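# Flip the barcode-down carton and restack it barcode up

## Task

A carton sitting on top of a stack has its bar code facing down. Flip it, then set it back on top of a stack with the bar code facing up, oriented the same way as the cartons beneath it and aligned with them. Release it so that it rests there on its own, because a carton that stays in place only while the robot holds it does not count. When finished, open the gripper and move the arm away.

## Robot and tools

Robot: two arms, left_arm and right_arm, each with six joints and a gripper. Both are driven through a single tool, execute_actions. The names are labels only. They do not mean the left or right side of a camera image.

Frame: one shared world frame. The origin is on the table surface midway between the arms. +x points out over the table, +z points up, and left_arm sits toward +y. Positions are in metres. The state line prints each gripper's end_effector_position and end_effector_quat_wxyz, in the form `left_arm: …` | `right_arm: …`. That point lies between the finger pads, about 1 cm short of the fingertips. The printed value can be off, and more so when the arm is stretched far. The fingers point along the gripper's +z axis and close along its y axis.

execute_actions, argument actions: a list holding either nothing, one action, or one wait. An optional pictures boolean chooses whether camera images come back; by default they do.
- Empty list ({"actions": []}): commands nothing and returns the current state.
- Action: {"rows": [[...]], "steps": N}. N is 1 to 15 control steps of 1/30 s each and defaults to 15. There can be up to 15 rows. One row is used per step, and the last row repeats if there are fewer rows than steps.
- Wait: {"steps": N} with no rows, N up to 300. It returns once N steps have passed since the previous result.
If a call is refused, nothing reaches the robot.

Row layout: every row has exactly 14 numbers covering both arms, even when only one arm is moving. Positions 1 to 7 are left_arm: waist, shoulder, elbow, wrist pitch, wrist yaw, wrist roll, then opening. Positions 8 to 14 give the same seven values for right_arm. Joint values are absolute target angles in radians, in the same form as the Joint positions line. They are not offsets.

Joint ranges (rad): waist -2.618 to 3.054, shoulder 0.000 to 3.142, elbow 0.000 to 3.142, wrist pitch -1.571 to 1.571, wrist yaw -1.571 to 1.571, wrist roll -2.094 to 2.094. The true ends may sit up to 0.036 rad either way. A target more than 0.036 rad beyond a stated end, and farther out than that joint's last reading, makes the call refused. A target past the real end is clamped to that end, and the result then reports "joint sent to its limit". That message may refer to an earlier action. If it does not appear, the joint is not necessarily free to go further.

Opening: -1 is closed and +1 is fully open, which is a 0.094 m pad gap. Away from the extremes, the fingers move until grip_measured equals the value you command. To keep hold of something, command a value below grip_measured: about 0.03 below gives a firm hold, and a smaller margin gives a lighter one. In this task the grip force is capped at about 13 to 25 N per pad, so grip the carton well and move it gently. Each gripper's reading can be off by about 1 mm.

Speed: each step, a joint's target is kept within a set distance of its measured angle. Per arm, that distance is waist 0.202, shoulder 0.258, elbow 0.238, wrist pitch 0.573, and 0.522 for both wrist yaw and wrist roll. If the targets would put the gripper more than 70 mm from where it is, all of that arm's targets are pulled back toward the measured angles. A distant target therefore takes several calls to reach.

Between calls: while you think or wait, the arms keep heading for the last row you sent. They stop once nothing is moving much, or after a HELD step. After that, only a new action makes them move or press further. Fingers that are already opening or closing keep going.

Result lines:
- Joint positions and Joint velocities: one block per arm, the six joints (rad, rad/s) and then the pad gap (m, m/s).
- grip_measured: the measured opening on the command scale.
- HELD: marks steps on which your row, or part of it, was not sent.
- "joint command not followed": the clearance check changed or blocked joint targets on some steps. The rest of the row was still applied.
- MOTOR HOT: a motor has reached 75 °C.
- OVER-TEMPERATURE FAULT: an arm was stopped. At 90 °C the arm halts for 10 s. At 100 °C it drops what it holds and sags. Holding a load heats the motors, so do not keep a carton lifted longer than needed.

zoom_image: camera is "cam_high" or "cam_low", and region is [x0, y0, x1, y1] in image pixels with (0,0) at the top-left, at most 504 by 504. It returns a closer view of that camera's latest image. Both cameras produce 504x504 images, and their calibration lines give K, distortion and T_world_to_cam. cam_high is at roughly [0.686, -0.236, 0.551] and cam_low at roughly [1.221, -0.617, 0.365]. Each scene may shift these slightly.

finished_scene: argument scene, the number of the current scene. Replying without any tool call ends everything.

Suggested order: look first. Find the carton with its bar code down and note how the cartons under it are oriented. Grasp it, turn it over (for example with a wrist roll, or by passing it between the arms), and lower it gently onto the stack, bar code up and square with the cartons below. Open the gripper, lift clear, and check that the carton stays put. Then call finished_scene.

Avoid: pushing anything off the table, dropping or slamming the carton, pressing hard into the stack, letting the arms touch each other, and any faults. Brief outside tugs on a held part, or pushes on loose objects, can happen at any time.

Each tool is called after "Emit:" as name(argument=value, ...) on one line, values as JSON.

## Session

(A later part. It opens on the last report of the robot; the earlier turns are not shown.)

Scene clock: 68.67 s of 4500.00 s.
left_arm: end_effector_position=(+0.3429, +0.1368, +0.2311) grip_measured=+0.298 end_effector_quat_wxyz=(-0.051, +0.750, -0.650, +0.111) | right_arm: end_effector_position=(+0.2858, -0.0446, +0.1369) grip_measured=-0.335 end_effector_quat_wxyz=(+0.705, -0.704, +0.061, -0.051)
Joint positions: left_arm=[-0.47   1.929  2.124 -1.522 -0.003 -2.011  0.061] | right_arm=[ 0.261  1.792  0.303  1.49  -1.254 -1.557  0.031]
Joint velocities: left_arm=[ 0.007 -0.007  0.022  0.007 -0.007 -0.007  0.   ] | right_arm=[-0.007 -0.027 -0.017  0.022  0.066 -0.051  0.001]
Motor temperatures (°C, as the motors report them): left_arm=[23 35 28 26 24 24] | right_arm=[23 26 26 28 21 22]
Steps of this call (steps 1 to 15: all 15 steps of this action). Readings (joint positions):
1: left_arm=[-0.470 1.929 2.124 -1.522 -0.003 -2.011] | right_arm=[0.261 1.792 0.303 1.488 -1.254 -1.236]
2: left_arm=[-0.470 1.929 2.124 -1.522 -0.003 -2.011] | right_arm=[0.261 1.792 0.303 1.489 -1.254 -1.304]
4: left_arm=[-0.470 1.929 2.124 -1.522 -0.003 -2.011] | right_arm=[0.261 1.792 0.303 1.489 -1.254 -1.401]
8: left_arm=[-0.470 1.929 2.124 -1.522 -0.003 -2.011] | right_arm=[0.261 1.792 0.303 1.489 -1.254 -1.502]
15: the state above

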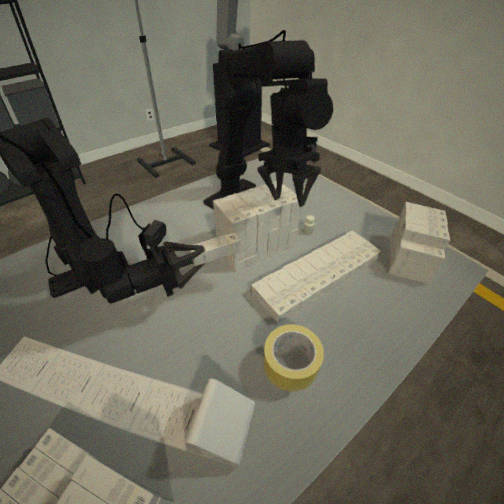

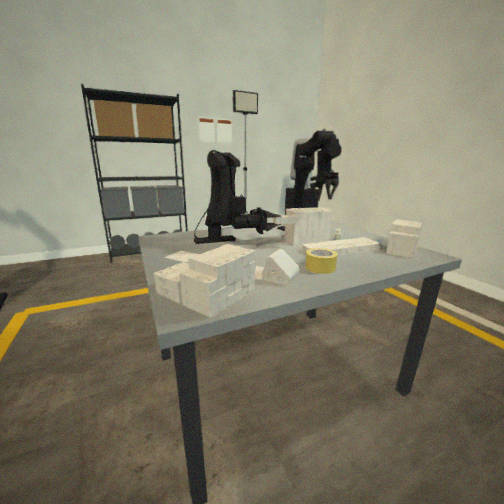

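Emit:
execute_actions(actions=[{"rows":[[-0.50,1.93,2.135,-1.53,0,-2.02,0.3,0.275,1.81,0.329,1.49,-1.235,-1.565,-0.42],[-0.53,1.93,2.135,-1.53,0,-2.02,0.3,0.29,1.81,0.329,1.49,-1.22,-1.565,-0.42],[-0.56,1.93,2.135,-1.53,0,-2.02,0.3,0.305,1.81,0.329,1.49,-1.205,-1.565,-0.42],[-0.59,1.93,2.135,-1.53,0,-2.02,0.3,0.32,1.81,0.329,1.49,-1.19,-1.565,-0.42],[-0.62,1.93,2.135,-1.53,0,-2.02,0.3,0.335,1.81,0.329,1.49,-1.17,-1.565,-0.42],[-0.65,1.93,2.135,-1.53,0,-2.02,0.3,0.35,1.81,0.329,1.49,-1.155,-1.565,-0.42],[-0.68,1.93,2.135,-1.53,0,-2.02,0.3,0.35,1.81,0.329,1.49,-1.155,-1.565,-0.42],[-0.71,1.93,2.135,-1.53,0,-2.02,0.3,0.35,1.81,0.329,1.49,-1.155,-1.565,-0.42],[-0.735,1.93,2.135,-1.53,0,-2.02,0.3,0.35,1.81,0.329,1.49,-1.155,-1.565,-0.42],[-0.755,1.93,2.135,-1.53,0,-2.02,0.3,0.35,1.81,0.329,1.49,-1.155,-1.565,-0.42],[-0.77,1.93,2.135,-1.53,0,-2.02,0.3,0.35,1.81,0.329,1.49,-1.155,-1.565,-0.42],[-0.78,1.95,2.13,-1.53,0,-2.02,0.3,0.35,1.81,0.329,1.49,-1.155,-1.565,-0.42],[-0.788,1.97,2.125,-1.53,0,-2.02,0.3,0.35,1.81,0.329,1.49,-1.155,-1.565,-0.42],[-0.793,1.99,2.12,-1.53,0,-2.02,0.3,0.35,1.81,0.329,1.49,-1.155,-1.565,-0.42],[-0.793,2.01,2.115,-1.53,0,-2.02,0.3,0.35,1.81,0.329,1.49,-1.155,-1.565,-0.42]],"steps":15}], pictures=false)

Emit:
execute_actions(actions=[{"rows":[[-0.793,2.025,2.11,-1.53,0,-2.02,0.3,0.35,1.81,0.329,1.49,-1.155,-1.565,-0.42],[-0.793,2.04,2.11,-1.53,0,-2.02,0.3,0.35,1.81,0.329,1.49,-1.155,-1.565,-0.42],[-0.793,2.055,2.11,-1.53,0,-2.02,0.3,0.35,1.81,0.329,1.49,-1.155,-1.565,-0.42],[-0.793,2.07,2.11,-1.53,0,-2.02,0.3,0.35,1.81,0.329,1.49,-1.155,-1.565,-0.42],[-0.793,2.08,2.11,-1.53,0,-2.02,0.3,0.35,1.81,0.329,1.49,-1.155,-1.565,-0.42]],"steps":15}])

Emit:
zoom_image(camera="cam_high", region=[140,190,280,310])

Scene clock: 71.67 s of 4500.00 s.
left_arm: end_effector_position=(+0.2860, +0.0178, +0.2250) grip_measured=+0.298 end_effector_quat_wxyz=(+0.026, -0.635, +0.764, -0.111) | right_arm: end_effector_position=(+0.2826, -0.0266, +0.1369) grip_measured=-0.335 end_effector_quat_wxyz=(+0.705, -0.705, +0.056, -0.057)
Joint positions: left_arm=[-0.797  1.945  2.124 -1.522  0.005 -2.011  0.061] | right_arm=[ 0.343  1.792  0.303  1.49  -1.17  -1.571  0.031]
Joint velocities: left_arm=[-0.129  0.31   0.002  0.007 -0.007 -0.037  0.001] | right_arm=[ 0.012 -0.002 -0.002 -0.007  0.081  0.007  0.   ]
Motor temperatures (°C, as the motors report them): left_arm=[23 35 28 26 24 24] | right_arm=[23 26 27 28 21 22]
Steps of this call (steps 1 to 30: the robot went on to your last target; steps 31 to 75: nothing new was sent; steps 76 to 90: all 15 steps of this action). Readings (joint positions):
76: left_arm=[-0.472 1.929 2.124 -1.522 -0.003 -2.011] | right_arm=[0.261 1.792 0.303 1.490 -1.253 -1.571]
77: left_arm=[-0.476 1.929 2.124 -1.522 -0.004 -2.011] | right_arm=[0.263 1.792 0.303 1.490 -1.249 -1.571]
79: left_arm=[-0.504 1.929 2.124 -1.522 -0.004 -2.011] | right_arm=[0.281 1.792 0.303 1.490 -1.233 -1.571]
83: left_arm=[-0.631 1.929 2.124 -1.522 -0.005 -2.011] | right_arm=[0.335 1.792 0.303 1.490 -1.195 -1.571]
90: the state above

Scene clock: 72.17 s of 4500.00 s.
left_arm: end_effector_position=(+0.2934, +0.0116, +0.1650) grip_measured=+0.298 end_effector_quat_wxyz=(+0.006, -0.638, +0.769, -0.035) | right_arm: end_effector_position=(+0.2837, -0.0268, +0.1369) grip_measured=-0.335 end_effector_quat_wxyz=(+0.705, -0.705, +0.059, -0.060)
Joint positions: left_arm=[-0.798  2.092  2.113 -1.522  0.005 -2.011  0.061] | right_arm=[ 0.343  1.792  0.303  1.49  -1.163 -1.571  0.031]
Joint velocities: left_arm=[ 0.007  0.012 -0.022 -0.022  0.022  0.007  0.001] | right_arm=[-0.012  0.012 -0.012 -0.037  0.051 -0.11  -0.001]
Motor temperatures (°C, as the motors report them): left_arm=[23 35 28 26 24 24] | right_arm=[23 25 27 28 21 22]
Steps of this call (steps 1 to 15: all 15 steps of this action). Readings (joint positions):
1: left_arm=[-0.799 1.958 2.124 -1.522 0.005 -2.011] | right_arm=[0.343 1.792 0.303 1.490 -1.169 -1.571]
2: left_arm=[-0.799 1.975 2.124 -1.522 0.005 -2.011] | right_arm=[0.343 1.792 0.303 1.490 -1.168 -1.571]
4: left_arm=[-0.798 2.016 2.124 -1.522 0.005 -2.011] | right_arm=[0.343 1.792 0.303 1.490 -1.166 -1.571]
8: left_arm=[-0.798 2.084 2.119 -1.522 0.005 -2.011] | right_arm=[0.343 1.792 0.303 1.490 -1.165 -1.571]
15: the state above

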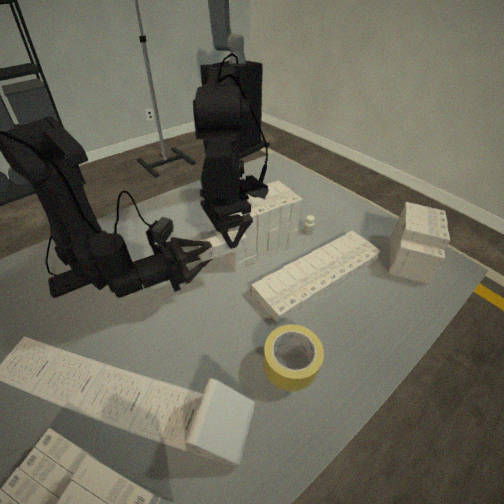

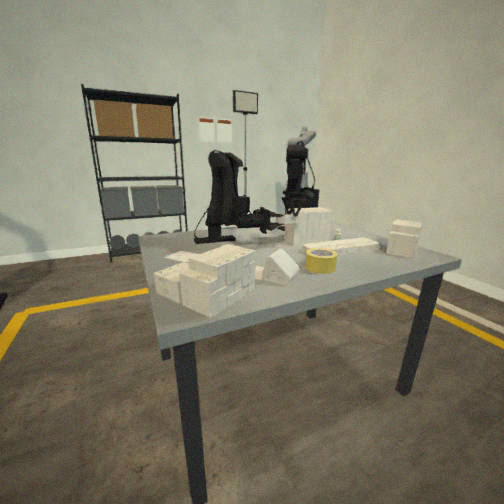

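Region (140, 190, 280, 310) of cam_high's 504x504 image, scaled by 3.600, with more detail than that image has; it fills the top 432 rows of this view, and the rest is white.

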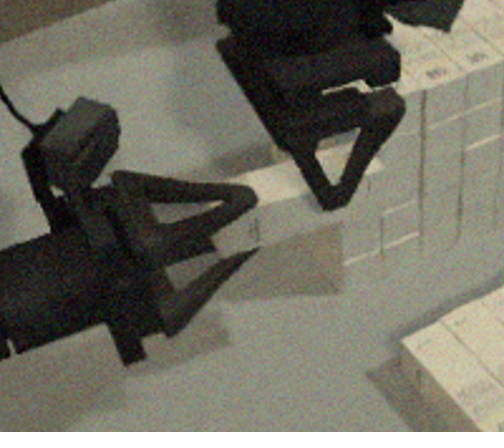

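Emit:
execute_actions(actions=[{"rows":[[-0.785,2.09,2.11,-1.53,0,-2.02,0.3,0.35,1.81,0.329,1.49,-1.155,-1.565,-0.42],[-0.783,2.10,2.11,-1.53,0,-2.02,0.3,0.35,1.81,0.329,1.49,-1.155,-1.565,-0.42],[-0.783,2.11,2.11,-1.53,0,-2.02,0.3,0.35,1.81,0.329,1.49,-1.155,-1.565,-0.42],[-0.783,2.12,2.11,-1.53,0,-2.02,0.3,0.35,1.81,0.329,1.49,-1.155,-1.565,-0.42],[-0.783,2.13,2.11,-1.53,0,-2.02,0.3,0.35,1.81,0.329,1.49,-1.155,-1.565,-0.42],[-0.783,2.14,2.11,-1.53,0,-2.02,0.3,0.35,1.81,0.329,1.49,-1.155,-1.565,-0.42],[-0.783,2.14,2.11,-1.53,0,-2.02,0.2,0.35,1.81,0.329,1.49,-1.155,-1.565,-0.42],[-0.783,2.14,2.11,-1.53,0,-2.02,0.1,0.35,1.81,0.329,1.49,-1.155,-1.565,-0.42],[-0.783,2.14,2.11,-1.53,0,-2.02,0.0,0.35,1.81,0.329,1.49,-1.155,-1.565,-0.42]],"steps":15}])

Emit:
execute_actions(actions=[{"steps":8}])

Emit:
zoom_image(camera="cam_high", region=[140,190,280,310])

Emit:
zoom_image(camera="cam_low", region=[250,190,320,243])

Scene clock: 75.23 s of 4500.00 s.
left_arm: end_effector_position=(+0.2947, +0.0106, +0.1479) grip_measured=+0.003 end_effector_quat_wxyz=(+0.001, -0.638, +0.770, -0.014) | right_arm: end_effector_position=(+0.2846, -0.0269, +0.1369) grip_measured=-0.335 end_effector_quat_wxyz=(+0.705, -0.704, +0.060, -0.061)
Joint positions: left_arm=[-0.798  2.135  2.113 -1.522  0.005 -2.011  0.047] | right_arm=[ 0.343  1.792  0.303  1.49  -1.158 -1.571  0.031]
Joint velocities: left_arm=[ 0.012 -0.007 -0.007  0.051  0.037  0.022 -0.   ] | right_arm=[-0.012  0.007 -0.002  0.007 -0.037  0.007  0.001]
Motor temperatures (°C, as the motors report them): left_arm=[23 35 27 26 24 24] | right_arm=[23 25 27 28 21 22]
Steps of this call (steps 1 to 15: the robot went on to your last target; steps 16 to 77: nothing new was sent; steps 78 to 92: all 15 steps of this action). Readings (joint positions):
78: left_arm=[-0.798 2.092 2.113 -1.522 0.005 -2.011] | right_arm=[0.343 1.792 0.303 1.490 -1.163 -1.571]
79: left_arm=[-0.798 2.092 2.113 -1.522 0.005 -2.011] | right_arm=[0.343 1.792 0.303 1.490 -1.163 -1.571]
81: left_arm=[-0.798 2.093 2.113 -1.522 0.005 -2.011] | right_arm=[0.343 1.792 0.303 1.490 -1.163 -1.571]
85: left_arm=[-0.798 2.114 2.113 -1.522 0.005 -2.011] | right_arm=[0.343 1.792 0.303 1.490 -1.163 -1.571]
92: the state above

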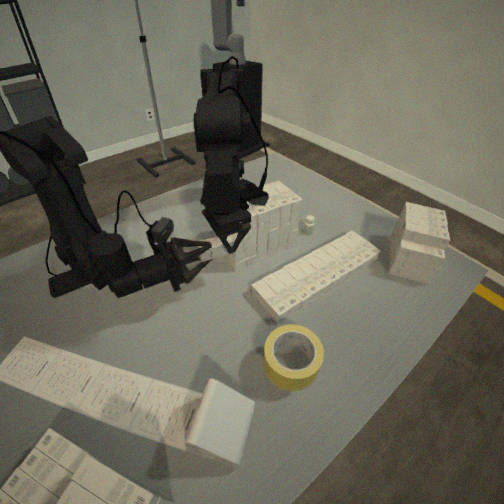

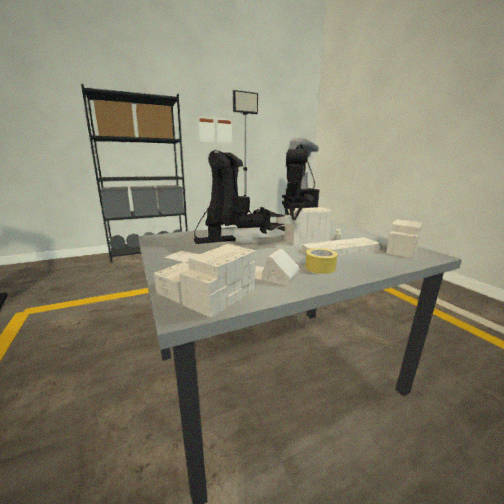

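Scene clock: 75.50 s of 4500.00 s.
left_arm: end_effector_position=(+0.2947, +0.0106, +0.1479) grip_measured=+0.003 end_effector_quat_wxyz=(+0.001, -0.638, +0.770, -0.014) | right_arm: end_effector_position=(+0.2846, -0.0269, +0.1369) grip_measured=-0.335 end_effector_quat_wxyz=(+0.705, -0.704, +0.060, -0.061)
Joint positions: left_arm=[-0.798  2.135  2.113 -1.522  0.005 -2.011  0.047] | right_arm=[ 0.343  1.792  0.303  1.49  -1.158 -1.571  0.031]
Joint velocities: left_arm=[-0.007 -0.002 -0.002 -0.022  0.037 -0.051 -0.001] | right_arm=[-0.007 -0.002 -0.032 -0.022  0.066 -0.139 -0.   ]
Motor temperatures (°C, as the motors report them): left_arm=[23 35 27 26 24 24] | right_arm=[23 25 27 28 21 22]
Steps of this call (steps 1 to 8: the robot went on to your last target). Readings (joint positions):
1: left_arm=[-0.798 2.135 2.113 -1.522 0.005 -2.011] | right_arm=[0.343 1.792 0.303 1.490 -1.158 -1.571]
2: left_arm=[-0.798 2.135 2.113 -1.522 0.005 -2.011] | right_arm=[0.343 1.792 0.303 1.490 -1.158 -1.571]
4: left_arm=[-0.798 2.135 2.113 -1.522 0.005 -2.011] | right_arm=[0.343 1.792 0.303 1.490 -1.158 -1.571]
8: the state above

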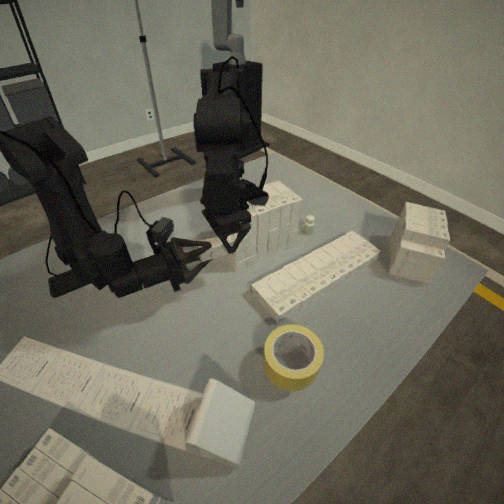

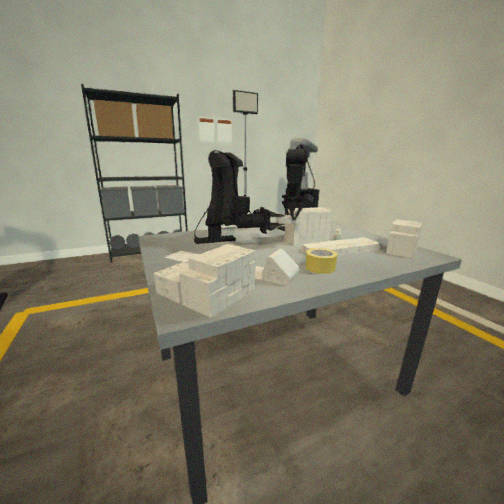

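Region (140, 190, 280, 310) of cam_high's 504x504 image, scaled by 3.600, with more detail than that image has; it fills the top 432 rows of this view, and the rest is white.

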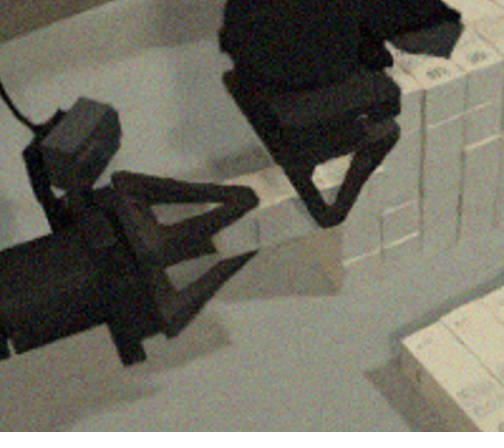

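Region (250, 190, 320, 243) of cam_low's 504x504 image, scaled by 7.200, with more detail than that image has; it fills the top 382 rows of this view, and the rest is white.

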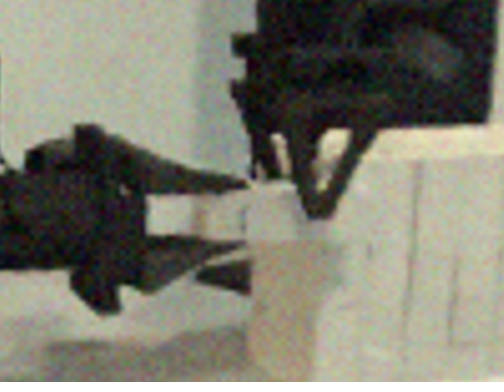

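Emit:
execute_actions(actions=[{"rows":[[-0.783,2.15,2.11,-1.53,0,-2.02,0.05,0.335,1.815,0.34,1.485,-1.165,-1.565,-0.42],[-0.783,2.15,2.11,-1.53,0,-2.02,0.05,0.33,1.82,0.345,1.48,-1.17,-1.565,-0.42],[-0.783,2.155,2.11,-1.53,0,-2.02,0.05,0.325,1.825,0.35,1.475,-1.18,-1.565,-0.42],[-0.783,2.158,2.11,-1.53,0,-2.02,0.05,0.322,1.828,0.36,1.47,-1.185,-1.565,-0.42]],"steps":15}], pictures=false)

Emit:
execute_actions(actions=[{"rows":[[-0.783,2.158,2.11,-1.53,0,-2.02,-0.15,0.322,1.828,0.36,1.47,-1.185,-1.565,-0.42]],"steps":15}])

Emit:
zoom_image(camera="cam_high", region=[140,190,280,310])

Scene clock: 77.30 s of 4500.00 s.
left_arm: end_effector_position=(+0.2947, +0.0106, +0.1479) grip_measured=+0.047 end_effector_quat_wxyz=(+0.001, -0.638, +0.770, -0.014) | right_arm: end_effector_position=(+0.2922, -0.0272, +0.1395) grip_measured=-0.335 end_effector_quat_wxyz=(+0.706, -0.703, +0.053, -0.064)
Joint positions: left_arm=[-0.798  2.135  2.113 -1.522  0.005 -2.011  0.049] | right_arm=[ 0.332  1.809  0.337  1.488 -1.175 -1.571  0.031]
Joint velocities: left_arm=[-0.007  0.002  0.007  0.007  0.022  0.051 -0.   ] | right_arm=[-0.002 -0.002 -0.012 -0.066 -0.037 -0.037 -0.001]
Motor temperatures (°C, as the motors report them): left_arm=[23 35 27 26 24 24] | right_arm=[23 25 27 28 21 22]
Steps of this call (steps 1 to 15: the robot went on to your last target; steps 16 to 39: nothing new was sent; steps 40 to 54: all 15 steps of this action). Readings (joint positions):
40: left_arm=[-0.798 2.135 2.113 -1.522 0.005 -2.011] | right_arm=[0.343 1.792 0.304 1.490 -1.159 -1.571]
41: left_arm=[-0.798 2.135 2.113 -1.522 0.005 -2.011] | right_arm=[0.343 1.792 0.307 1.490 -1.160 -1.571]
43: left_arm=[-0.798 2.135 2.113 -1.522 0.005 -2.011] | right_arm=[0.340 1.797 0.320 1.490 -1.166 -1.571]
47: left_arm=[-0.798 2.135 2.113 -1.522 0.005 -2.011] | right_arm=[0.332 1.808 0.336 1.489 -1.170 -1.571]
54: the state above

Scene clock: 77.80 s of 4500.00 s.
left_arm: end_effector_position=(+0.2947, +0.0106, +0.1479) grip_measured=-0.147 end_effector_quat_wxyz=(+0.001, -0.638, +0.770, -0.014) | right_arm: end_effector_position=(+0.2920, -0.0271, +0.1395) grip_measured=-0.335 end_effector_quat_wxyz=(+0.706, -0.703, +0.053, -0.064)
Joint positions: left_arm=[-0.798  2.135  2.113 -1.522  0.005 -2.011  0.04 ] | right_arm=[ 0.332  1.809  0.337  1.488 -1.177 -1.571  0.031]
Joint velocities: left_arm=[-0.017 -0.012 -0.017  0.037  0.037 -0.022 -0.001] | right_arm=[-0.012 -0.007  0.017 -0.066 -0.007  0.037  0.001]
Motor temperatures (°C, as the motors report them): left_arm=[23 35 27 26 24 24] | right_arm=[23 25 27 28 21 22]
Steps of this call (steps 1 to 15: all 15 steps of this action). Readings (joint positions):
1: left_arm=[-0.798 2.135 2.113 -1.522 0.005 -2.011] | right_arm=[0.332 1.809 0.337 1.488 -1.176 -1.571]
2: left_arm=[-0.798 2.135 2.113 -1.522 0.005 -2.011] | right_arm=[0.332 1.809 0.337 1.488 -1.176 -1.571]
4: left_arm=[-0.798 2.135 2.113 -1.522 0.005 -2.011] | right_arm=[0.332 1.809 0.337 1.488 -1.176 -1.571]
8: left_arm=[-0.798 2.135 2.113 -1.522 0.005 -2.011] | right_arm=[0.332 1.809 0.337 1.488 -1.177 -1.571]
15: the state above

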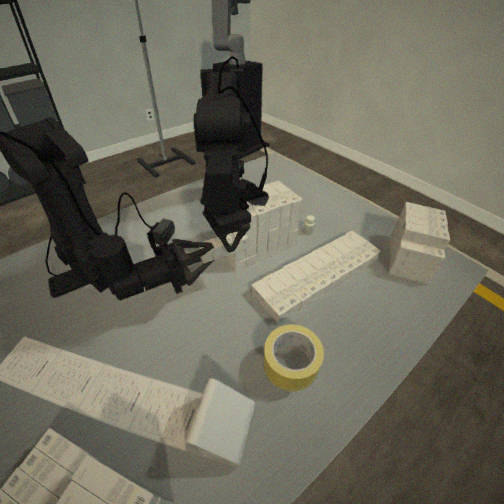

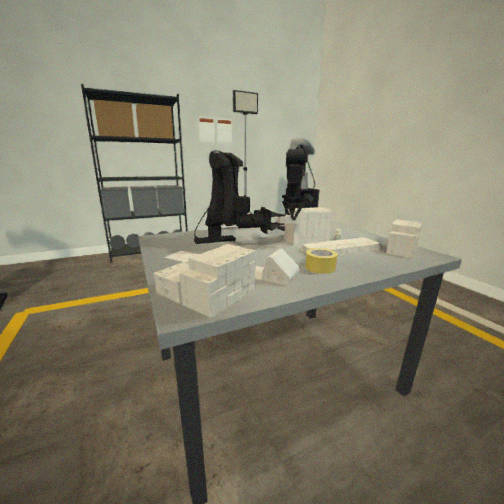

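Region (140, 190, 280, 310) of cam_high's 504x504 image, scaled by 3.600, with more detail than that image has; it fills the top 432 rows of this view, and the rest is white.

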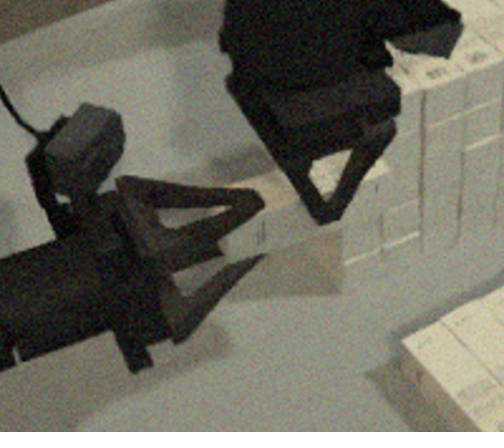

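Emit:
execute_actions(actions=[{"rows":[[-0.783,2.172,2.11,-1.53,0,-2.02,-0.15,0.322,1.828,0.36,1.455,-1.185,-1.565,-0.42]],"steps":15}], pictures=false)

Emit:
execute_actions(actions=[{"rows":[[-0.783,2.15,2.11,-1.53,0,-2.02,-0.19,0.322,1.828,0.36,1.465,-1.185,-1.565,-0.42],[-0.783,2.15,2.11,-1.53,0,-2.02,-0.22,0.322,1.828,0.36,1.465,-1.185,-1.565,-0.42],[-0.783,2.15,2.11,-1.53,0,-2.02,-0.24,0.322,1.828,0.36,1.465,-1.185,-1.565,-0.42],[-0.783,2.15,2.11,-1.53,0,-2.02,-0.26,0.322,1.828,0.36,1.465,-1.185,-1.565,-0.42],[-0.783,2.15,2.11,-1.53,0,-2.02,-0.28,0.322,1.828,0.36,1.465,-1.185,-1.565,-0.42]],"steps":15}])

Emit:
zoom_image(camera="cam_low", region=[250,190,320,243])

Scene clock: 80.47 s of 4500.00 s.
left_arm: end_effector_position=(+0.2953, +0.0102, +0.1360) grip_measured=-0.147 end_effector_quat_wxyz=(-0.003, -0.638, +0.770, +0.001) | right_arm: end_effector_position=(+0.2919, -0.0271, +0.1375) grip_measured=-0.335 end_effector_quat_wxyz=(+0.705, -0.705, +0.057, -0.059)
Joint positions: left_arm=[-0.798  2.165  2.113 -1.522  0.005 -2.011  0.04 ] | right_arm=[ 0.332  1.809  0.337  1.474 -1.177 -1.571  0.031]
Joint velocities: left_arm=[ 0.002 -0.002  0.012  0.007 -0.051 -0.022 -0.   ] | right_arm=[-0.017 -0.007 -0.007 -0.037  0.022 -0.037 -0.001]
Motor temperatures (°C, as the motors report them): left_arm=[23 35 27 26 24 24] | right_arm=[23 25 27 28 21 22]
Steps of this call (steps 1 to 15: the robot went on to your last target; steps 16 to 65: nothing new was sent; steps 66 to 80: all 15 steps of this action). Readings (joint positions):
66: left_arm=[-0.798 2.138 2.113 -1.522 0.005 -2.011] | right_arm=[0.332 1.809 0.337 1.487 -1.177 -1.571]
67: left_arm=[-0.798 2.140 2.113 -1.522 0.005 -2.011] | right_arm=[0.332 1.809 0.337 1.484 -1.177 -1.571]
69: left_arm=[-0.798 2.149 2.113 -1.522 0.005 -2.011] | right_arm=[0.332 1.809 0.337 1.480 -1.177 -1.571]
73: left_arm=[-0.798 2.164 2.113 -1.522 0.005 -2.011] | right_arm=[0.332 1.809 0.337 1.476 -1.177 -1.571]
80: the state above

Scene clock: 80.97 s of 4500.00 s.
left_arm: end_effector_position=(+0.2953, +0.0102, +0.1360) grip_measured=-0.277 end_effector_quat_wxyz=(-0.003, -0.638, +0.770, +0.001) | right_arm: end_effector_position=(+0.2920, -0.0271, +0.1375) grip_measured=-0.335 end_effector_quat_wxyz=(+0.705, -0.705, +0.057, -0.059)
Joint positions: left_arm=[-0.798  2.165  2.113 -1.522  0.005 -2.011  0.034] | right_arm=[ 0.332  1.809  0.337  1.474 -1.177 -1.571  0.031]
Joint velocities: left_arm=[-0.012  0.002  0.007 -0.022 -0.066 -0.007 -0.001] | right_arm=[-0.002  0.007 -0.017 -0.051  0.022  0.022 -0.   ]
Motor temperatures (°C, as the motors report them): left_arm=[23 35 27 26 24 24] | right_arm=[23 25 27 28 21 22]
Steps of this call (steps 1 to 15: all 15 steps of this action). Readings (joint positions):
1: left_arm=[-0.798 2.165 2.113 -1.522 0.005 -2.011] | right_arm=[0.332 1.809 0.337 1.474 -1.177 -1.571]
2: left_arm=[-0.798 2.165 2.113 -1.522 0.005 -2.011] | right_arm=[0.332 1.809 0.337 1.474 -1.177 -1.571]
4: left_arm=[-0.798 2.165 2.113 -1.522 0.005 -2.011] | right_arm=[0.332 1.809 0.337 1.474 -1.177 -1.571]
8: left_arm=[-0.798 2.165 2.113 -1.522 0.005 -2.011] | right_arm=[0.332 1.809 0.337 1.474 -1.177 -1.571]
15: the state above

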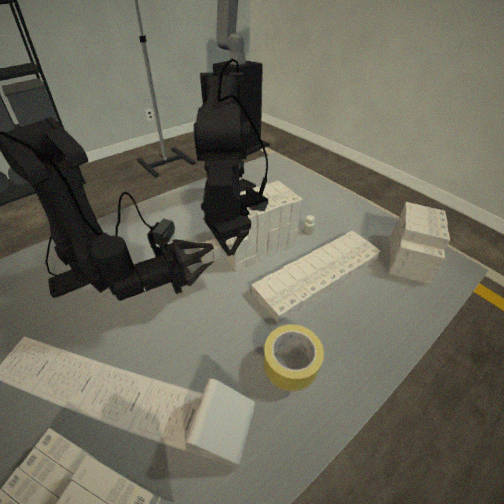

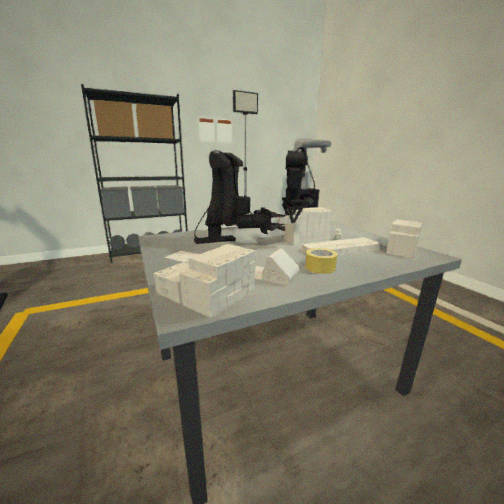

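Region (250, 190, 320, 243) of cam_low's 504x504 image, scaled by 7.200, with more detail than that image has; it fills the top 382 rows of this view, and the rest is white.

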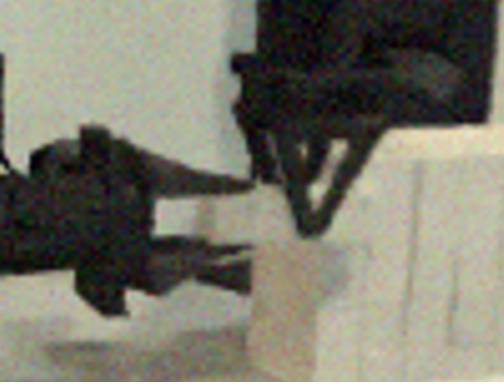

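Emit:
execute_actions(actions=[{"rows":[[-0.783,2.128,2.11,-1.53,0,-2.02,-0.24,0.322,1.828,0.36,1.465,-1.185,-1.565,-0.42]],"steps":15}], pictures=false)

Scene clock: 82.20 s of 4500.00 s.
left_arm: end_effector_position=(+0.2951, +0.0104, +0.1414) grip_measured=-0.243 end_effector_quat_wxyz=(-0.001, -0.638, +0.770, -0.006) | right_arm: end_effector_position=(+0.2919, -0.0271, +0.1375) grip_measured=-0.335 end_effector_quat_wxyz=(+0.705, -0.705, +0.057, -0.059)
Joint positions: left_arm=[-0.798  2.152  2.113 -1.522  0.005 -2.011  0.036] | right_arm=[ 0.332  1.809  0.337  1.474 -1.177 -1.571  0.031]
Joint velocities: left_arm=[ 0.002 -0.012 -0.032  0.051 -0.007 -0.022  0.001] | right_arm=[-0.007  0.002 -0.017 -0.037  0.022 -0.081  0.   ]
Motor temperatures (°C, as the motors report them): left_arm=[23 36 27 25 24 24] | right_arm=[23 25 27 28 21 22]
Steps of this call (steps 1 to 15: the robot went on to your last target; steps 16 to 22: nothing new was sent; steps 23 to 37: all 15 steps of this action). Readings (joint positions):
23: left_arm=[-0.798 2.164 2.113 -1.522 0.005 -2.011] | right_arm=[0.332 1.809 0.337 1.474 -1.177 -1.571]
24: left_arm=[-0.798 2.163 2.113 -1.522 0.005 -2.011] | right_arm=[0.332 1.809 0.337 1.474 -1.177 -1.571]
26: left_arm=[-0.798 2.159 2.113 -1.522 0.005 -2.011] | right_arm=[0.332 1.809 0.337 1.474 -1.177 -1.571]
30: left_arm=[-0.798 2.152 2.113 -1.522 0.005 -2.011] | right_arm=[0.332 1.809 0.337 1.474 -1.177 -1.571]
37: the state above

Good. Close.

Emit:
execute_actions(actions=[{"rows":[[-0.783,2.14,2.11,-1.53,0,-2.02,-0.27,0.322,1.828,0.36,1.465,-1.185,-1.565,-0.42],[-0.783,2.14,2.11,-1.53,0,-2.02,-0.29,0.322,1.828,0.36,1.465,-1.185,-1.565,-0.42],[-0.783,2.14,2.11,-1.53,0,-2.02,-0.31,0.322,1.828,0.36,1.465,-1.185,-1.565,-0.42],[-0.783,2.14,2.11,-1.53,0,-2.02,-0.32,0.322,1.828,0.36,1.465,-1.185,-1.565,-0.42],[-0.783,2.14,2.11,-1.53,0,-2.02,-0.33,0.322,1.828,0.36,1.465,-1.185,-1.565,-0.42],[-0.783,2.14,2.11,-1.53,0,-2.02,-0.345,0.322,1.828,0.36,1.465,-1.185,-1.565,-0.42],[-0.783,2.14,2.11,-1.53,0,-2.02,-0.36,0.322,1.828,0.36,1.465,-1.185,-1.565,-0.42],[-0.783,2.14,2.11,-1.53,0,-2.02,-0.38,0.322,1.828,0.36,1.465,-1.185,-1.565,-0.42],[-0.783,2.14,2.11,-1.53,0,-2.02,-0.40,0.322,1.828,0.36,1.465,-1.185,-1.565,-0.42],[-0.783,2.14,2.11,-1.53,0,-2.02,-0.42,0.322,1.828,0.36,1.465,-1.185,-1.565,-0.42]],"steps":15}], pictures=false)

Scene clock: 84.30 s of 4500.00 s.
left_arm: end_effector_position=(+0.2949, +0.0104, +0.1414) grip_measured=-0.332 end_effector_quat_wxyz=(-0.002, -0.638, +0.770, -0.005) | right_arm: end_effector_position=(+0.2924, -0.0275, +0.1375) grip_measured=-0.335 end_effector_quat_wxyz=(+0.705, -0.704, +0.058, -0.060)
Joint positions: left_arm=[-0.798  2.152  2.113 -1.523  0.006 -2.011  0.031] | right_arm=[ 0.331  1.809  0.337  1.474 -1.176 -1.571  0.031]
Joint velocities: left_arm=[-0.012 -0.007  0.002 -0.007  0.037 -0.007 -0.   ] | right_arm=[-0.002 -0.022  0.007 -0.007  0.022  0.022 -0.   ]
Motor temperatures (°C, as the motors report them): left_arm=[23 36 27 25 24 24] | right_arm=[23 25 27 28 21 22]
Steps of this call (steps 1 to 15: the robot went on to your last target; steps 16 to 48: nothing new was sent; steps 49 to 63: all 15 steps of this action). Readings (joint positions):
49: left_arm=[-0.798 2.152 2.113 -1.522 0.005 -2.011] | right_arm=[0.332 1.809 0.337 1.474 -1.177 -1.571]
50: left_arm=[-0.798 2.152 2.113 -1.522 0.005 -2.011] | right_arm=[0.332 1.809 0.337 1.474 -1.177 -1.571]
52: left_arm=[-0.798 2.152 2.113 -1.523 0.005 -2.011] | right_arm=[0.332 1.809 0.337 1.474 -1.176 -1.571]
56: left_arm=[-0.798 2.152 2.113 -1.523 0.006 -2.011] | right_arm=[0.331 1.809 0.337 1.474 -1.176 -1.571]
63: the state above

Release right and withdraw.

Emit:
execute_actions(actions=[{"rows":[[-0.783,2.14,2.11,-1.53,0,-2.02,-0.42,0.322,1.828,0.36,1.465,-1.185,-1.565,-0.36],[-0.783,2.14,2.11,-1.53,0,-2.02,-0.42,0.322,1.828,0.36,1.465,-1.185,-1.565,-0.33],[-0.783,2.14,2.11,-1.53,0,-2.02,-0.42,0.322,1.828,0.36,1.465,-1.185,-1.565,-0.3],[-0.783,2.14,2.11,-1.53,0,-2.02,-0.42,0.322,1.828,0.36,1.465,-1.185,-1.565,-0.25],[-0.783,2.14,2.11,-1.53,0,-2.02,-0.42,0.322,1.828,0.36,1.465,-1.185,-1.565,-0.15],[-0.783,2.14,2.11,-1.53,0,-2.02,-0.42,0.322,1.828,0.36,1.465,-1.185,-1.565,-0.05],[-0.783,2.14,2.11,-1.53,0,-2.02,-0.42,0.322,1.828,0.36,1.465,-1.185,-1.565,0.05],[-0.783,2.14,2.11,-1.53,0,-2.02,-0.42,0.30,1.828,0.36,1.465,-1.21,-1.565,0.1],[-0.783,2.14,2.11,-1.53,0,-2.02,-0.42,0.27,1.828,0.36,1.465,-1.24,-1.565,0.1],[-0.783,2.14,2.11,-1.53,0,-2.02,-0.42,0.24,1.828,0.36,1.465,-1.27,-1.565,0.1],[-0.783,2.14,2.11,-1.53,0,-2.02,-0.42,0.21,1.828,0.36,1.465,-1.3,-1.565,0.1],[-0.783,2.14,2.11,-1.53,0,-2.02,-0.42,0.18,1.828,0.36,1.465,-1.33,-1.565,0.1],[-0.783,2.14,2.11,-1.53,0,-2.02,-0.42,0.15,1.828,0.36,1.465,-1.36,-1.565,0.1],[-0.783,2.14,2.11,-1.53,0,-2.02,-0.42,0.12,1.828,0.36,1.465,-1.39,-1.565,0.1],[-0.783,2.14,2.11,-1.53,0,-2.02,-0.42,0.09,1.828,0.36,1.465,-1.42,-1.565,0.1]],"steps":15}], pictures=false)

Emit:
execute_actions(actions=[{"rows":[[-0.783,2.14,2.11,-1.53,0,-2.02,-0.42,0.06,1.828,0.36,1.465,-1.43,-1.565,0.1],[-0.783,2.14,2.11,-1.53,0,-2.02,-0.42,0.03,1.828,0.36,1.465,-1.43,-1.565,0.1],[-0.783,2.14,2.11,-1.53,0,-2.02,-0.42,0.0,1.828,0.36,1.465,-1.43,-1.565,0.1],[-0.783,2.12,2.115,-1.53,0,-2.02,-0.42,-0.03,1.828,0.36,1.465,-1.43,-1.565,0.1],[-0.783,2.105,2.12,-1.53,0,-2.02,-0.42,-0.06,1.828,0.36,1.465,-1.43,-1.565,0.1],[-0.783,2.09,2.125,-1.53,0,-2.02,-0.42,-0.09,1.828,0.36,1.465,-1.43,-1.565,0.1],[-0.783,2.075,2.13,-1.53,0,-2.02,-0.42,-0.12,1.828,0.36,1.465,-1.43,-1.565,0.1],[-0.783,2.06,2.135,-1.53,0,-2.02,-0.42,-0.15,1.828,0.36,1.465,-1.43,-1.565,0.1],[-0.783,2.045,2.135,-1.53,0,-2.02,-0.42,-0.15,1.828,0.36,1.465,-1.43,-1.565,0.1],[-0.783,2.03,2.135,-1.53,0,-2.02,-0.42,-0.15,1.828,0.36,1.465,-1.43,-1.565,0.1],[-0.783,2.015,2.135,-1.53,0,-2.02,-0.42,-0.15,1.828,0.36,1.465,-1.43,-1.565,0.1],[-0.783,2.0,2.135,-1.53,0,-2.02,-0.42,-0.15,1.828,0.36,1.465,-1.43,-1.565,0.1],[-0.783,1.985,2.135,-1.53,0,-2.02,-0.42,-0.15,1.828,0.36,1.465,-1.43,-1.565,0.1],[-0.783,1.97,2.135,-1.53,0,-2.02,-0.42,-0.15,1.828,0.36,1.465,-1.43,-1.565,0.1],[-0.783,1.96,2.135,-1.53,0,-2.02,-0.42,-0.15,1.828,0.36,1.465,-1.43,-1.565,0.1]],"steps":15}], pictures=false)

Emit:
execute_actions(actions=[{"steps":10}])

Emit:
zoom_image(camera="cam_low", region=[250,170,350,245])

Scene clock: 87.80 s of 4500.00 s.
left_arm: end_effector_position=(+0.2949, +0.0104, +0.1414) grip_measured=-0.332 end_effector_quat_wxyz=(-0.002, -0.638, +0.770, -0.005) | right_arm: end_effector_position=(+0.3073, -0.0711, +0.1375) grip_measured=+0.098 end_effector_quat_wxyz=(+0.703, -0.703, +0.076, -0.078)
Joint positions: left_arm=[-0.798  2.152  2.113 -1.523  0.006 -2.011  0.031] | right_arm=[ 0.152  1.809  0.337  1.474 -1.305 -1.571  0.052]
Joint velocities: left_arm=[-0.017 -0.002 -0.012  0.051  0.007 -0.037 -0.001] | right_arm=[-0.911 -0.007 -0.007 -0.007 -0.784  0.037 -0.   ]
Motor temperatures (°C, as the motors report them): left_arm=[23 37 27 25 24 24] | right_arm=[23 25 27 28 21 22]
Steps of this call (steps 1 to 15: the robot went on to your last target; steps 16 to 90: nothing new was sent; steps 91 to 105: all 15 steps of this action). Readings (joint positions):
91: left_arm=[-0.798 2.152 2.113 -1.523 0.006 -2.011] | right_arm=[0.331 1.809 0.337 1.474 -1.176 -1.571]
92: left_arm=[-0.798 2.152 2.113 -1.523 0.006 -2.011] | right_arm=[0.331 1.809 0.337 1.474 -1.176 -1.571]
94: left_arm=[-0.798 2.152 2.113 -1.523 0.006 -2.011] | right_arm=[0.331 1.809 0.337 1.474 -1.176 -1.571]
98: left_arm=[-0.798 2.152 2.113 -1.523 0.006 -2.011] | right_arm=[0.329 1.809 0.337 1.474 -1.180 -1.571]
105: the state above

Scene clock: 88.30 s of 4500.00 s.
left_arm: end_effector_position=(+0.2889, +0.0147, +0.1977) grip_measured=-0.332 end_effector_quat_wxyz=(+0.016, -0.636, +0.768, -0.075) | right_arm: end_effector_position=(+0.3322, -0.1510, +0.1374) grip_measured=+0.098 end_effector_quat_wxyz=(+0.693, -0.693, +0.141, -0.143)
Joint positions: left_arm=[-0.798  2.008  2.113 -1.523  0.006 -2.011  0.031] | right_arm=[-0.146  1.809  0.337  1.474 -1.416 -1.571  0.052]
Joint velocities: left_arm=[ 0.002 -0.51  -0.007 -0.022  0.051  0.022 -0.001] | right_arm=[-0.002  0.002 -0.007 -0.051 -0.125 -0.037 -0.   ]
Motor temperatures (°C, as the motors report them): left_arm=[23 37 27 25 24 24] | right_arm=[23 25 27 28 21 22]
Steps of this call (steps 1 to 15: all 15 steps of this action). Readings (joint positions):
1: left_arm=[-0.798 2.152 2.113 -1.523 0.006 -2.011] | right_arm=[0.121 1.809 0.337 1.474 -1.327 -1.571]
2: left_arm=[-0.798 2.152 2.113 -1.523 0.006 -2.011] | right_arm=[0.091 1.809 0.337 1.474 -1.347 -1.571]
4: left_arm=[-0.798 2.152 2.113 -1.523 0.006 -2.011] | right_arm=[0.031 1.809 0.337 1.474 -1.374 -1.571]
8: left_arm=[-0.798 2.131 2.113 -1.523 0.006 -2.011] | right_arm=[-0.088 1.809 0.337 1.474 -1.402 -1.571]
15: the state above

Scene clock: 88.63 s of 4500.00 s.
left_arm: end_effector_position=(+0.2859, +0.0169, +0.2143) grip_measured=-0.332 end_effector_quat_wxyz=(+0.022, -0.635, +0.766, -0.096) | right_arm: end_effector_position=(+0.3313, -0.1507, +0.1374) grip_measured=+0.098 end_effector_quat_wxyz=(+0.693, -0.693, +0.139, -0.141)
Joint positions: left_arm=[-0.798  1.965  2.113 -1.523  0.006 -2.011  0.031] | right_arm=[-0.146  1.809  0.337  1.474 -1.421 -1.571  0.052]
Joint velocities: left_arm=[ 0.012 -0.002 -0.017 -0.051 -0.037  0.066  0.   ] | right_arm=[ 0.012  0.022 -0.007 -0.007  0.037 -0.037 -0.001]
Motor temperatures (°C, as the motors report them): left_arm=[23 37 27 25 24 24] | right_arm=[23 25 27 28 21 22]
Steps of this call (steps 1 to 10: the robot went on to your last target). Readings (joint positions):
1: left_arm=[-0.798 1.992 2.113 -1.523 0.006 -2.011] | right_arm=[-0.146 1.809 0.337 1.474 -1.417 -1.571]
2: left_arm=[-0.798 1.979 2.113 -1.523 0.006 -2.011] | right_arm=[-0.146 1.809 0.337 1.474 -1.418 -1.571]
4: left_arm=[-0.798 1.966 2.113 -1.523 0.006 -2.011] | right_arm=[-0.146 1.809 0.337 1.474 -1.419 -1.571]
8: left_arm=[-0.798 1.965 2.113 -1.523 0.006 -2.011] | right_arm=[-0.146 1.809 0.337 1.474 -1.421 -1.571]
10: the state above

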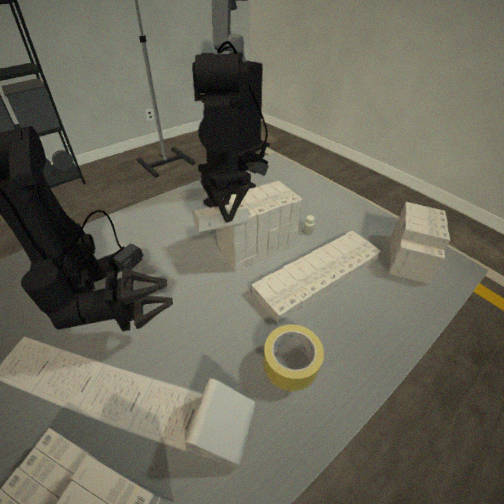

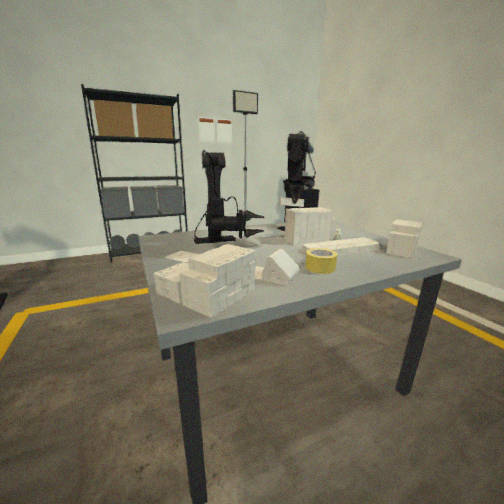

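Region (250, 170, 350, 245) of cam_low's 504x504 image, scaled by 5.040, with more detail than that image has; it fills the top 378 rows of this view, and the rest is white.

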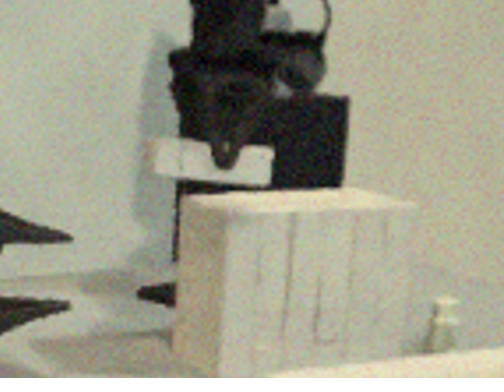

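Emit:
execute_actions(actions=[{"rows":[[-0.78,1.95,2.1,-1.53,0,-1.96,-0.42,-0.15,1.828,0.36,1.465,-1.43,-1.565,0.1],[-0.78,1.942,2.09,-1.53,0,-1.9,-0.42,-0.15,1.828,0.36,1.465,-1.43,-1.565,0.1],[-0.78,1.934,2.08,-1.53,0,-1.84,-0.42,-0.15,1.828,0.36,1.465,-1.43,-1.565,0.1],[-0.78,1.926,2.07,-1.53,0,-1.78,-0.42,-0.15,1.828,0.36,1.465,-1.43,-1.565,0.1],[-0.78,1.918,2.06,-1.53,0,-1.72,-0.42,-0.15,1.828,0.36,1.465,-1.43,-1.565,0.1],[-0.78,1.91,2.05,-1.53,0,-1.66,-0.42,-0.15,1.828,0.36,1.465,-1.43,-1.565,0.1],[-0.78,1.902,2.04,-1.53,0,-1.6,-0.42,-0.15,1.828,0.36,1.465,-1.43,-1.565,0.1],[-0.78,1.894,2.03,-1.53,0,-1.54,-0.42,-0.15,1.828,0.36,1.465,-1.43,-1.565,0.1],[-0.78,1.886,2.02,-1.53,0,-1.48,-0.42,-0.15,1.828,0.36,1.465,-1.43,-1.565,0.1],[-0.78,1.878,2.01,-1.53,0,-1.42,-0.42,-0.15,1.828,0.36,1.465,-1.43,-1.565,0.1],[-0.78,1.87,2.0,-1.53,0,-1.36,-0.42,-0.15,1.828,0.36,1.465,-1.43,-1.565,0.1],[-0.78,1.862,1.99,-1.53,0,-1.3,-0.42,-0.15,1.828,0.36,1.465,-1.43,-1.565,0.1],[-0.78,1.854,1.98,-1.53,0,-1.24,-0.42,-0.15,1.828,0.36,1.465,-1.43,-1.565,0.1],[-0.78,1.846,1.97,-1.53,0,-1.18,-0.42,-0.15,1.828,0.36,1.465,-1.43,-1.565,0.1],[-0.78,1.838,1.96,-1.53,0,-1.12,-0.42,-0.15,1.828,0.36,1.465,-1.43,-1.565,0.1]],"steps":15}], pictures=false)

Emit:
execute_actions(actions=[{"rows":[[-0.775,1.83,1.95,-1.535,0,-1.06,-0.42,-0.15,1.828,0.36,1.465,-1.43,-1.565,0.1],[-0.775,1.822,1.94,-1.535,0,-1.0,-0.42,-0.15,1.828,0.36,1.465,-1.43,-1.565,0.1],[-0.77,1.814,1.93,-1.535,0,-0.94,-0.42,-0.15,1.828,0.36,1.465,-1.43,-1.565,0.1],[-0.77,1.806,1.92,-1.54,0,-0.88,-0.42,-0.15,1.828,0.36,1.465,-1.43,-1.565,0.1],[-0.765,1.798,1.91,-1.54,0,-0.82,-0.42,-0.15,1.828,0.36,1.465,-1.43,-1.565,0.1],[-0.765,1.79,1.895,-1.54,0,-0.76,-0.42,-0.15,1.828,0.36,1.465,-1.43,-1.565,0.1],[-0.76,1.782,1.88,-1.545,0,-0.7,-0.42,-0.15,1.828,0.36,1.465,-1.43,-1.565,0.1],[-0.76,1.774,1.865,-1.545,0,-0.65,-0.42,-0.15,1.828,0.36,1.465,-1.43,-1.565,0.1],[-0.757,1.766,1.85,-1.55,0,-0.6,-0.42,-0.15,1.828,0.36,1.465,-1.43,-1.565,0.1],[-0.757,1.76,1.84,-1.55,0,-0.56,-0.42,-0.15,1.828,0.36,1.465,-1.43,-1.565,0.1],[-0.757,1.755,1.83,-1.55,0,-0.52,-0.42,-0.15,1.828,0.36,1.465,-1.43,-1.565,0.1],[-0.757,1.75,1.82,-1.55,0,-0.49,-0.42,-0.15,1.828,0.36,1.465,-1.43,-1.565,0.1],[-0.757,1.75,1.81,-1.55,0,-0.46,-0.42,-0.15,1.828,0.36,1.465,-1.43,-1.565,0.1],[-0.757,1.75,1.80,-1.55,0,-0.44,-0.42,-0.15,1.828,0.36,1.465,-1.43,-1.565,0.1],[-0.757,1.75,1.795,-1.55,0,-0.43,-0.42,-0.15,1.828,0.36,1.465,-1.43,-1.565,0.1]],"steps":15}], pictures=false)

Emit:
execute_actions(actions=[{"steps":20}], pictures=false)

Scene clock: 92.67 s of 4500.00 s.
left_arm: end_effector_position=(+0.2644, +0.0325, +0.2112) grip_measured=-0.332 end_effector_quat_wxyz=(+0.040, -0.366, +0.927, -0.068) | right_arm: end_effector_position=(+0.3313, -0.1506, +0.1374) grip_measured=+0.098 end_effector_quat_wxyz=(+0.693, -0.693, +0.139, -0.141)
Joint positions: left_arm=[-0.798  1.881  1.991 -1.522  0.006 -1.379  0.031] | right_arm=[-0.146  1.809  0.337  1.474 -1.421 -1.571  0.052]
Joint velocities: left_arm=[ 0.007 -0.291 -0.286 -0.081 -0.051  1.707 -0.   ] | right_arm=[ 0.012 -0.007 -0.002 -0.007  0.007 -0.037 -0.   ]
Motor temperatures (°C, as the motors report them): left_arm=[23 37 27 25 24 24] | right_arm=[23 25 27 28 21 22]
Steps of this call (steps 1 to 30: the robot went on to your last target; steps 31 to 90: nothing new was sent; then 0.53 s passed at rest; steps 91 to 105: all 15 steps of this action). Readings (joint positions):
91: left_arm=[-0.798 1.965 2.113 -1.523 0.006 -2.006] | right_arm=[-0.146 1.809 0.337 1.474 -1.421 -1.571]
92: left_arm=[-0.798 1.965 2.113 -1.523 0.006 -1.991] | right_arm=[-0.146 1.809 0.337 1.474 -1.421 -1.571]
94: left_arm=[-0.798 1.961 2.103 -1.522 0.006 -1.935] | right_arm=[-0.146 1.809 0.337 1.474 -1.421 -1.571]
98: left_arm=[-0.798 1.940 2.059 -1.522 0.006 -1.763] | right_arm=[-0.146 1.809 0.337 1.474 -1.421 -1.571]
105: the state above

Scene clock: 93.17 s of 4500.00 s.
left_arm: end_effector_position=(+0.2377, +0.0638, +0.2012) grip_measured=-0.332 end_effector_quat_wxyz=(+0.034, +0.008, +0.999, -0.026) | right_arm: end_effector_position=(+0.3312, -0.1506, +0.1374) grip_measured=+0.098 end_effector_quat_wxyz=(+0.693, -0.693, +0.139, -0.141)
Joint positions: left_arm=[-0.769  1.776  1.823 -1.532  0.006 -0.581  0.031] | right_arm=[-0.146  1.809  0.337  1.474 -1.422 -1.571  0.052]
Joint velocities: left_arm=[-0.007 -0.056 -0.256 -0.022  0.022  1.004 -0.001] | right_arm=[-0.002 -0.007 -0.027 -0.095  0.095 -0.066  0.001]
Motor temperatures (°C, as the motors report them): left_arm=[23 37 27 25 24 24] | right_arm=[23 25 27 28 21 22]
Steps of this call (steps 1 to 15: all 15 steps of this action). Readings (joint positions):
1: left_arm=[-0.797 1.872 1.981 -1.522 0.006 -1.321] | right_arm=[-0.146 1.809 0.337 1.474 -1.421 -1.571]
2: left_arm=[-0.796 1.863 1.972 -1.522 0.006 -1.263] | right_arm=[-0.146 1.809 0.337 1.474 -1.421 -1.571]
4: left_arm=[-0.790 1.846 1.952 -1.522 0.006 -1.145] | right_arm=[-0.146 1.809 0.337 1.474 -1.421 -1.571]
8: left_arm=[-0.776 1.814 1.905 -1.523 0.006 -0.908] | right_arm=[-0.146 1.809 0.337 1.474 -1.422 -1.571]
15: the state above

Scene clock: 93.83 s of 4500.00 s.
left_arm: end_effector_position=(+0.2347, +0.0659, +0.1969) grip_measured=-0.332 end_effector_quat_wxyz=(+0.028, +0.077, +0.996, -0.019) | right_arm: end_effector_position=(+0.3312, -0.1506, +0.1374) grip_measured=+0.098 end_effector_quat_wxyz=(+0.693, -0.693, +0.139, -0.141)
Joint positions: left_arm=[-0.769  1.775  1.807 -1.535  0.006 -0.442  0.031] | right_arm=[-0.146  1.809  0.337  1.474 -1.422 -1.571  0.052]
Joint velocities: left_arm=[-0.002  0.002 -0.017 -0.007  0.095 -0.007 -0.001] | right_arm=[-0.007 -0.007 -0.007  0.022  0.007 -0.066 -0.   ]
Motor temperatures (°C, as the motors report them): left_arm=[23 37 27 25 24 24] | right_arm=[23 25 27 28 21 22]
Steps of this call (steps 1 to 20: the robot went on to your last target). Readings (joint positions):
1: left_arm=[-0.769 1.775 1.816 -1.534 0.006 -0.553] | right_arm=[-0.146 1.809 0.337 1.474 -1.422 -1.571]
2: left_arm=[-0.769 1.775 1.812 -1.534 0.006 -0.530] | right_arm=[-0.146 1.809 0.337 1.474 -1.422 -1.571]
4: left_arm=[-0.769 1.775 1.807 -1.534 0.006 -0.498] | right_arm=[-0.146 1.809 0.337 1.474 -1.422 -1.571]
8: left_arm=[-0.769 1.775 1.807 -1.535 0.006 -0.464] | right_arm=[-0.146 1.809 0.337 1.474 -1.422 -1.571]
20: the state above

Emit:
execute_actions(actions=[{"rows":[[-0.757,1.76,1.79,-1.55,0,-0.43,-0.42,-0.15,1.828,0.36,1.465,-1.43,-1.565,0.1],[-0.757,1.765,1.785,-1.55,0,-0.43,-0.42,-0.15,1.828,0.36,1.465,-1.43,-1.565,0.1],[-0.757,1.77,1.78,-1.55,0,-0.43,-0.42,-0.15,1.828,0.36,1.465,-1.43,-1.565,0.1],[-0.757,1.775,1.775,-1.55,0,-0.43,-0.42,-0.15,1.828,0.36,1.465,-1.43,-1.565,0.1],[-0.757,1.78,1.77,-1.55,0,-0.43,-0.42,-0.15,1.828,0.36,1.465,-1.43,-1.565,0.1],[-0.757,1.785,1.765,-1.55,0,-0.43,-0.42,-0.15,1.828,0.36,1.465,-1.43,-1.565,0.1],[-0.757,1.79,1.76,-1.55,0,-0.43,-0.42,-0.15,1.828,0.36,1.465,-1.43,-1.565,0.1],[-0.757,1.795,1.755,-1.55,0,-0.43,-0.42,-0.15,1.828,0.36,1.465,-1.43,-1.565,0.1]],"steps":15}])

Emit:
zoom_image(camera="cam_high", region=[190,160,290,250])

Emit:
zoom_image(camera="cam_low", region=[270,180,330,225])

Scene clock: 95.67 s of 4500.00 s.
left_arm: end_effector_position=(+0.2289, +0.0698, +0.1832) grip_measured=-0.332 end_effector_quat_wxyz=(+0.005, +0.078, +0.997, -0.006) | right_arm: end_effector_position=(+0.3312, -0.1506, +0.1374) grip_measured=+0.098 end_effector_quat_wxyz=(+0.693, -0.693, +0.139, -0.141)
Joint positions: left_arm=[-0.769  1.787  1.767 -1.536  0.006 -0.44   0.031] | right_arm=[-0.146  1.809  0.337  1.474 -1.422 -1.571  0.052]
Joint velocities: left_arm=[-0.017  0.012 -0.017  0.007 -0.022 -0.007  0.   ] | right_arm=[-0.002  0.002 -0.007 -0.022  0.022  0.11  -0.001]
Motor temperatures (°C, as the motors report them): left_arm=[23 37 27 25 24 24] | right_arm=[23 25 27 28 21 22]
Steps of this call (steps 1 to 15: the robot went on to your last target; steps 16 to 40: nothing new was sent; steps 41 to 55: all 15 steps of this action). Readings (joint positions):
41: left_arm=[-0.769 1.775 1.807 -1.535 0.006 -0.441] | right_arm=[-0.146 1.809 0.337 1.474 -1.422 -1.571]
42: left_arm=[-0.769 1.775 1.807 -1.535 0.006 -0.441] | right_arm=[-0.146 1.809 0.337 1.474 -1.422 -1.571]
44: left_arm=[-0.769 1.775 1.801 -1.535 0.006 -0.440] | right_arm=[-0.146 1.809 0.337 1.474 -1.422 -1.571]
48: left_arm=[-0.769 1.775 1.777 -1.535 0.006 -0.440] | right_arm=[-0.146 1.809 0.337 1.474 -1.422 -1.571]
55: the state above

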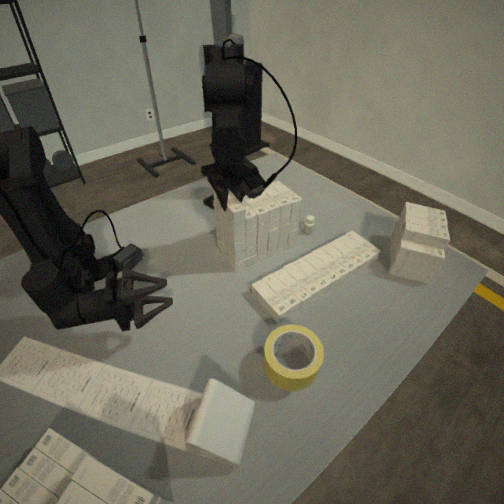

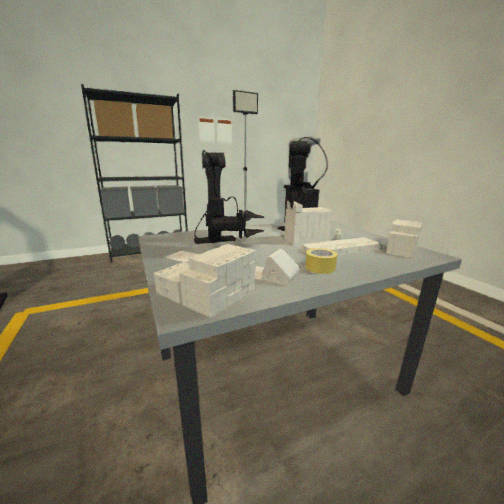

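Region (190, 160, 290, 250) of cam_high's 504x504 image, scaled by 5.040, with more detail than that image has; it fills the top 454 rows of this view, and the rest is white.

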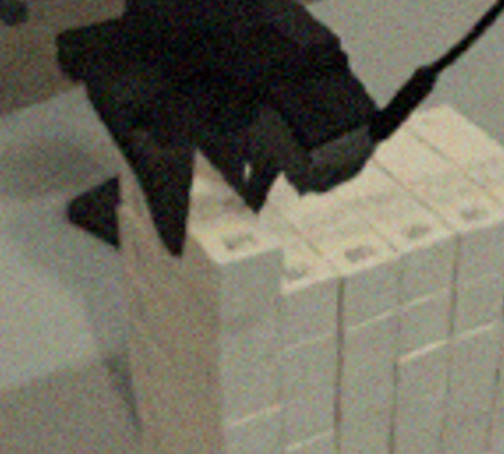

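Region (270, 180, 330, 225) of cam_low's 504x504 image, scaled by 8.400, with more detail than that image has; it fills the top 378 rows of this view, and the rest is white.

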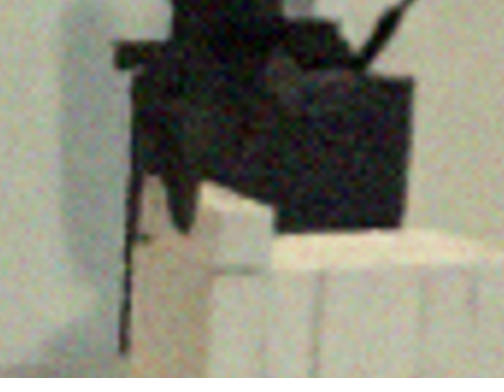

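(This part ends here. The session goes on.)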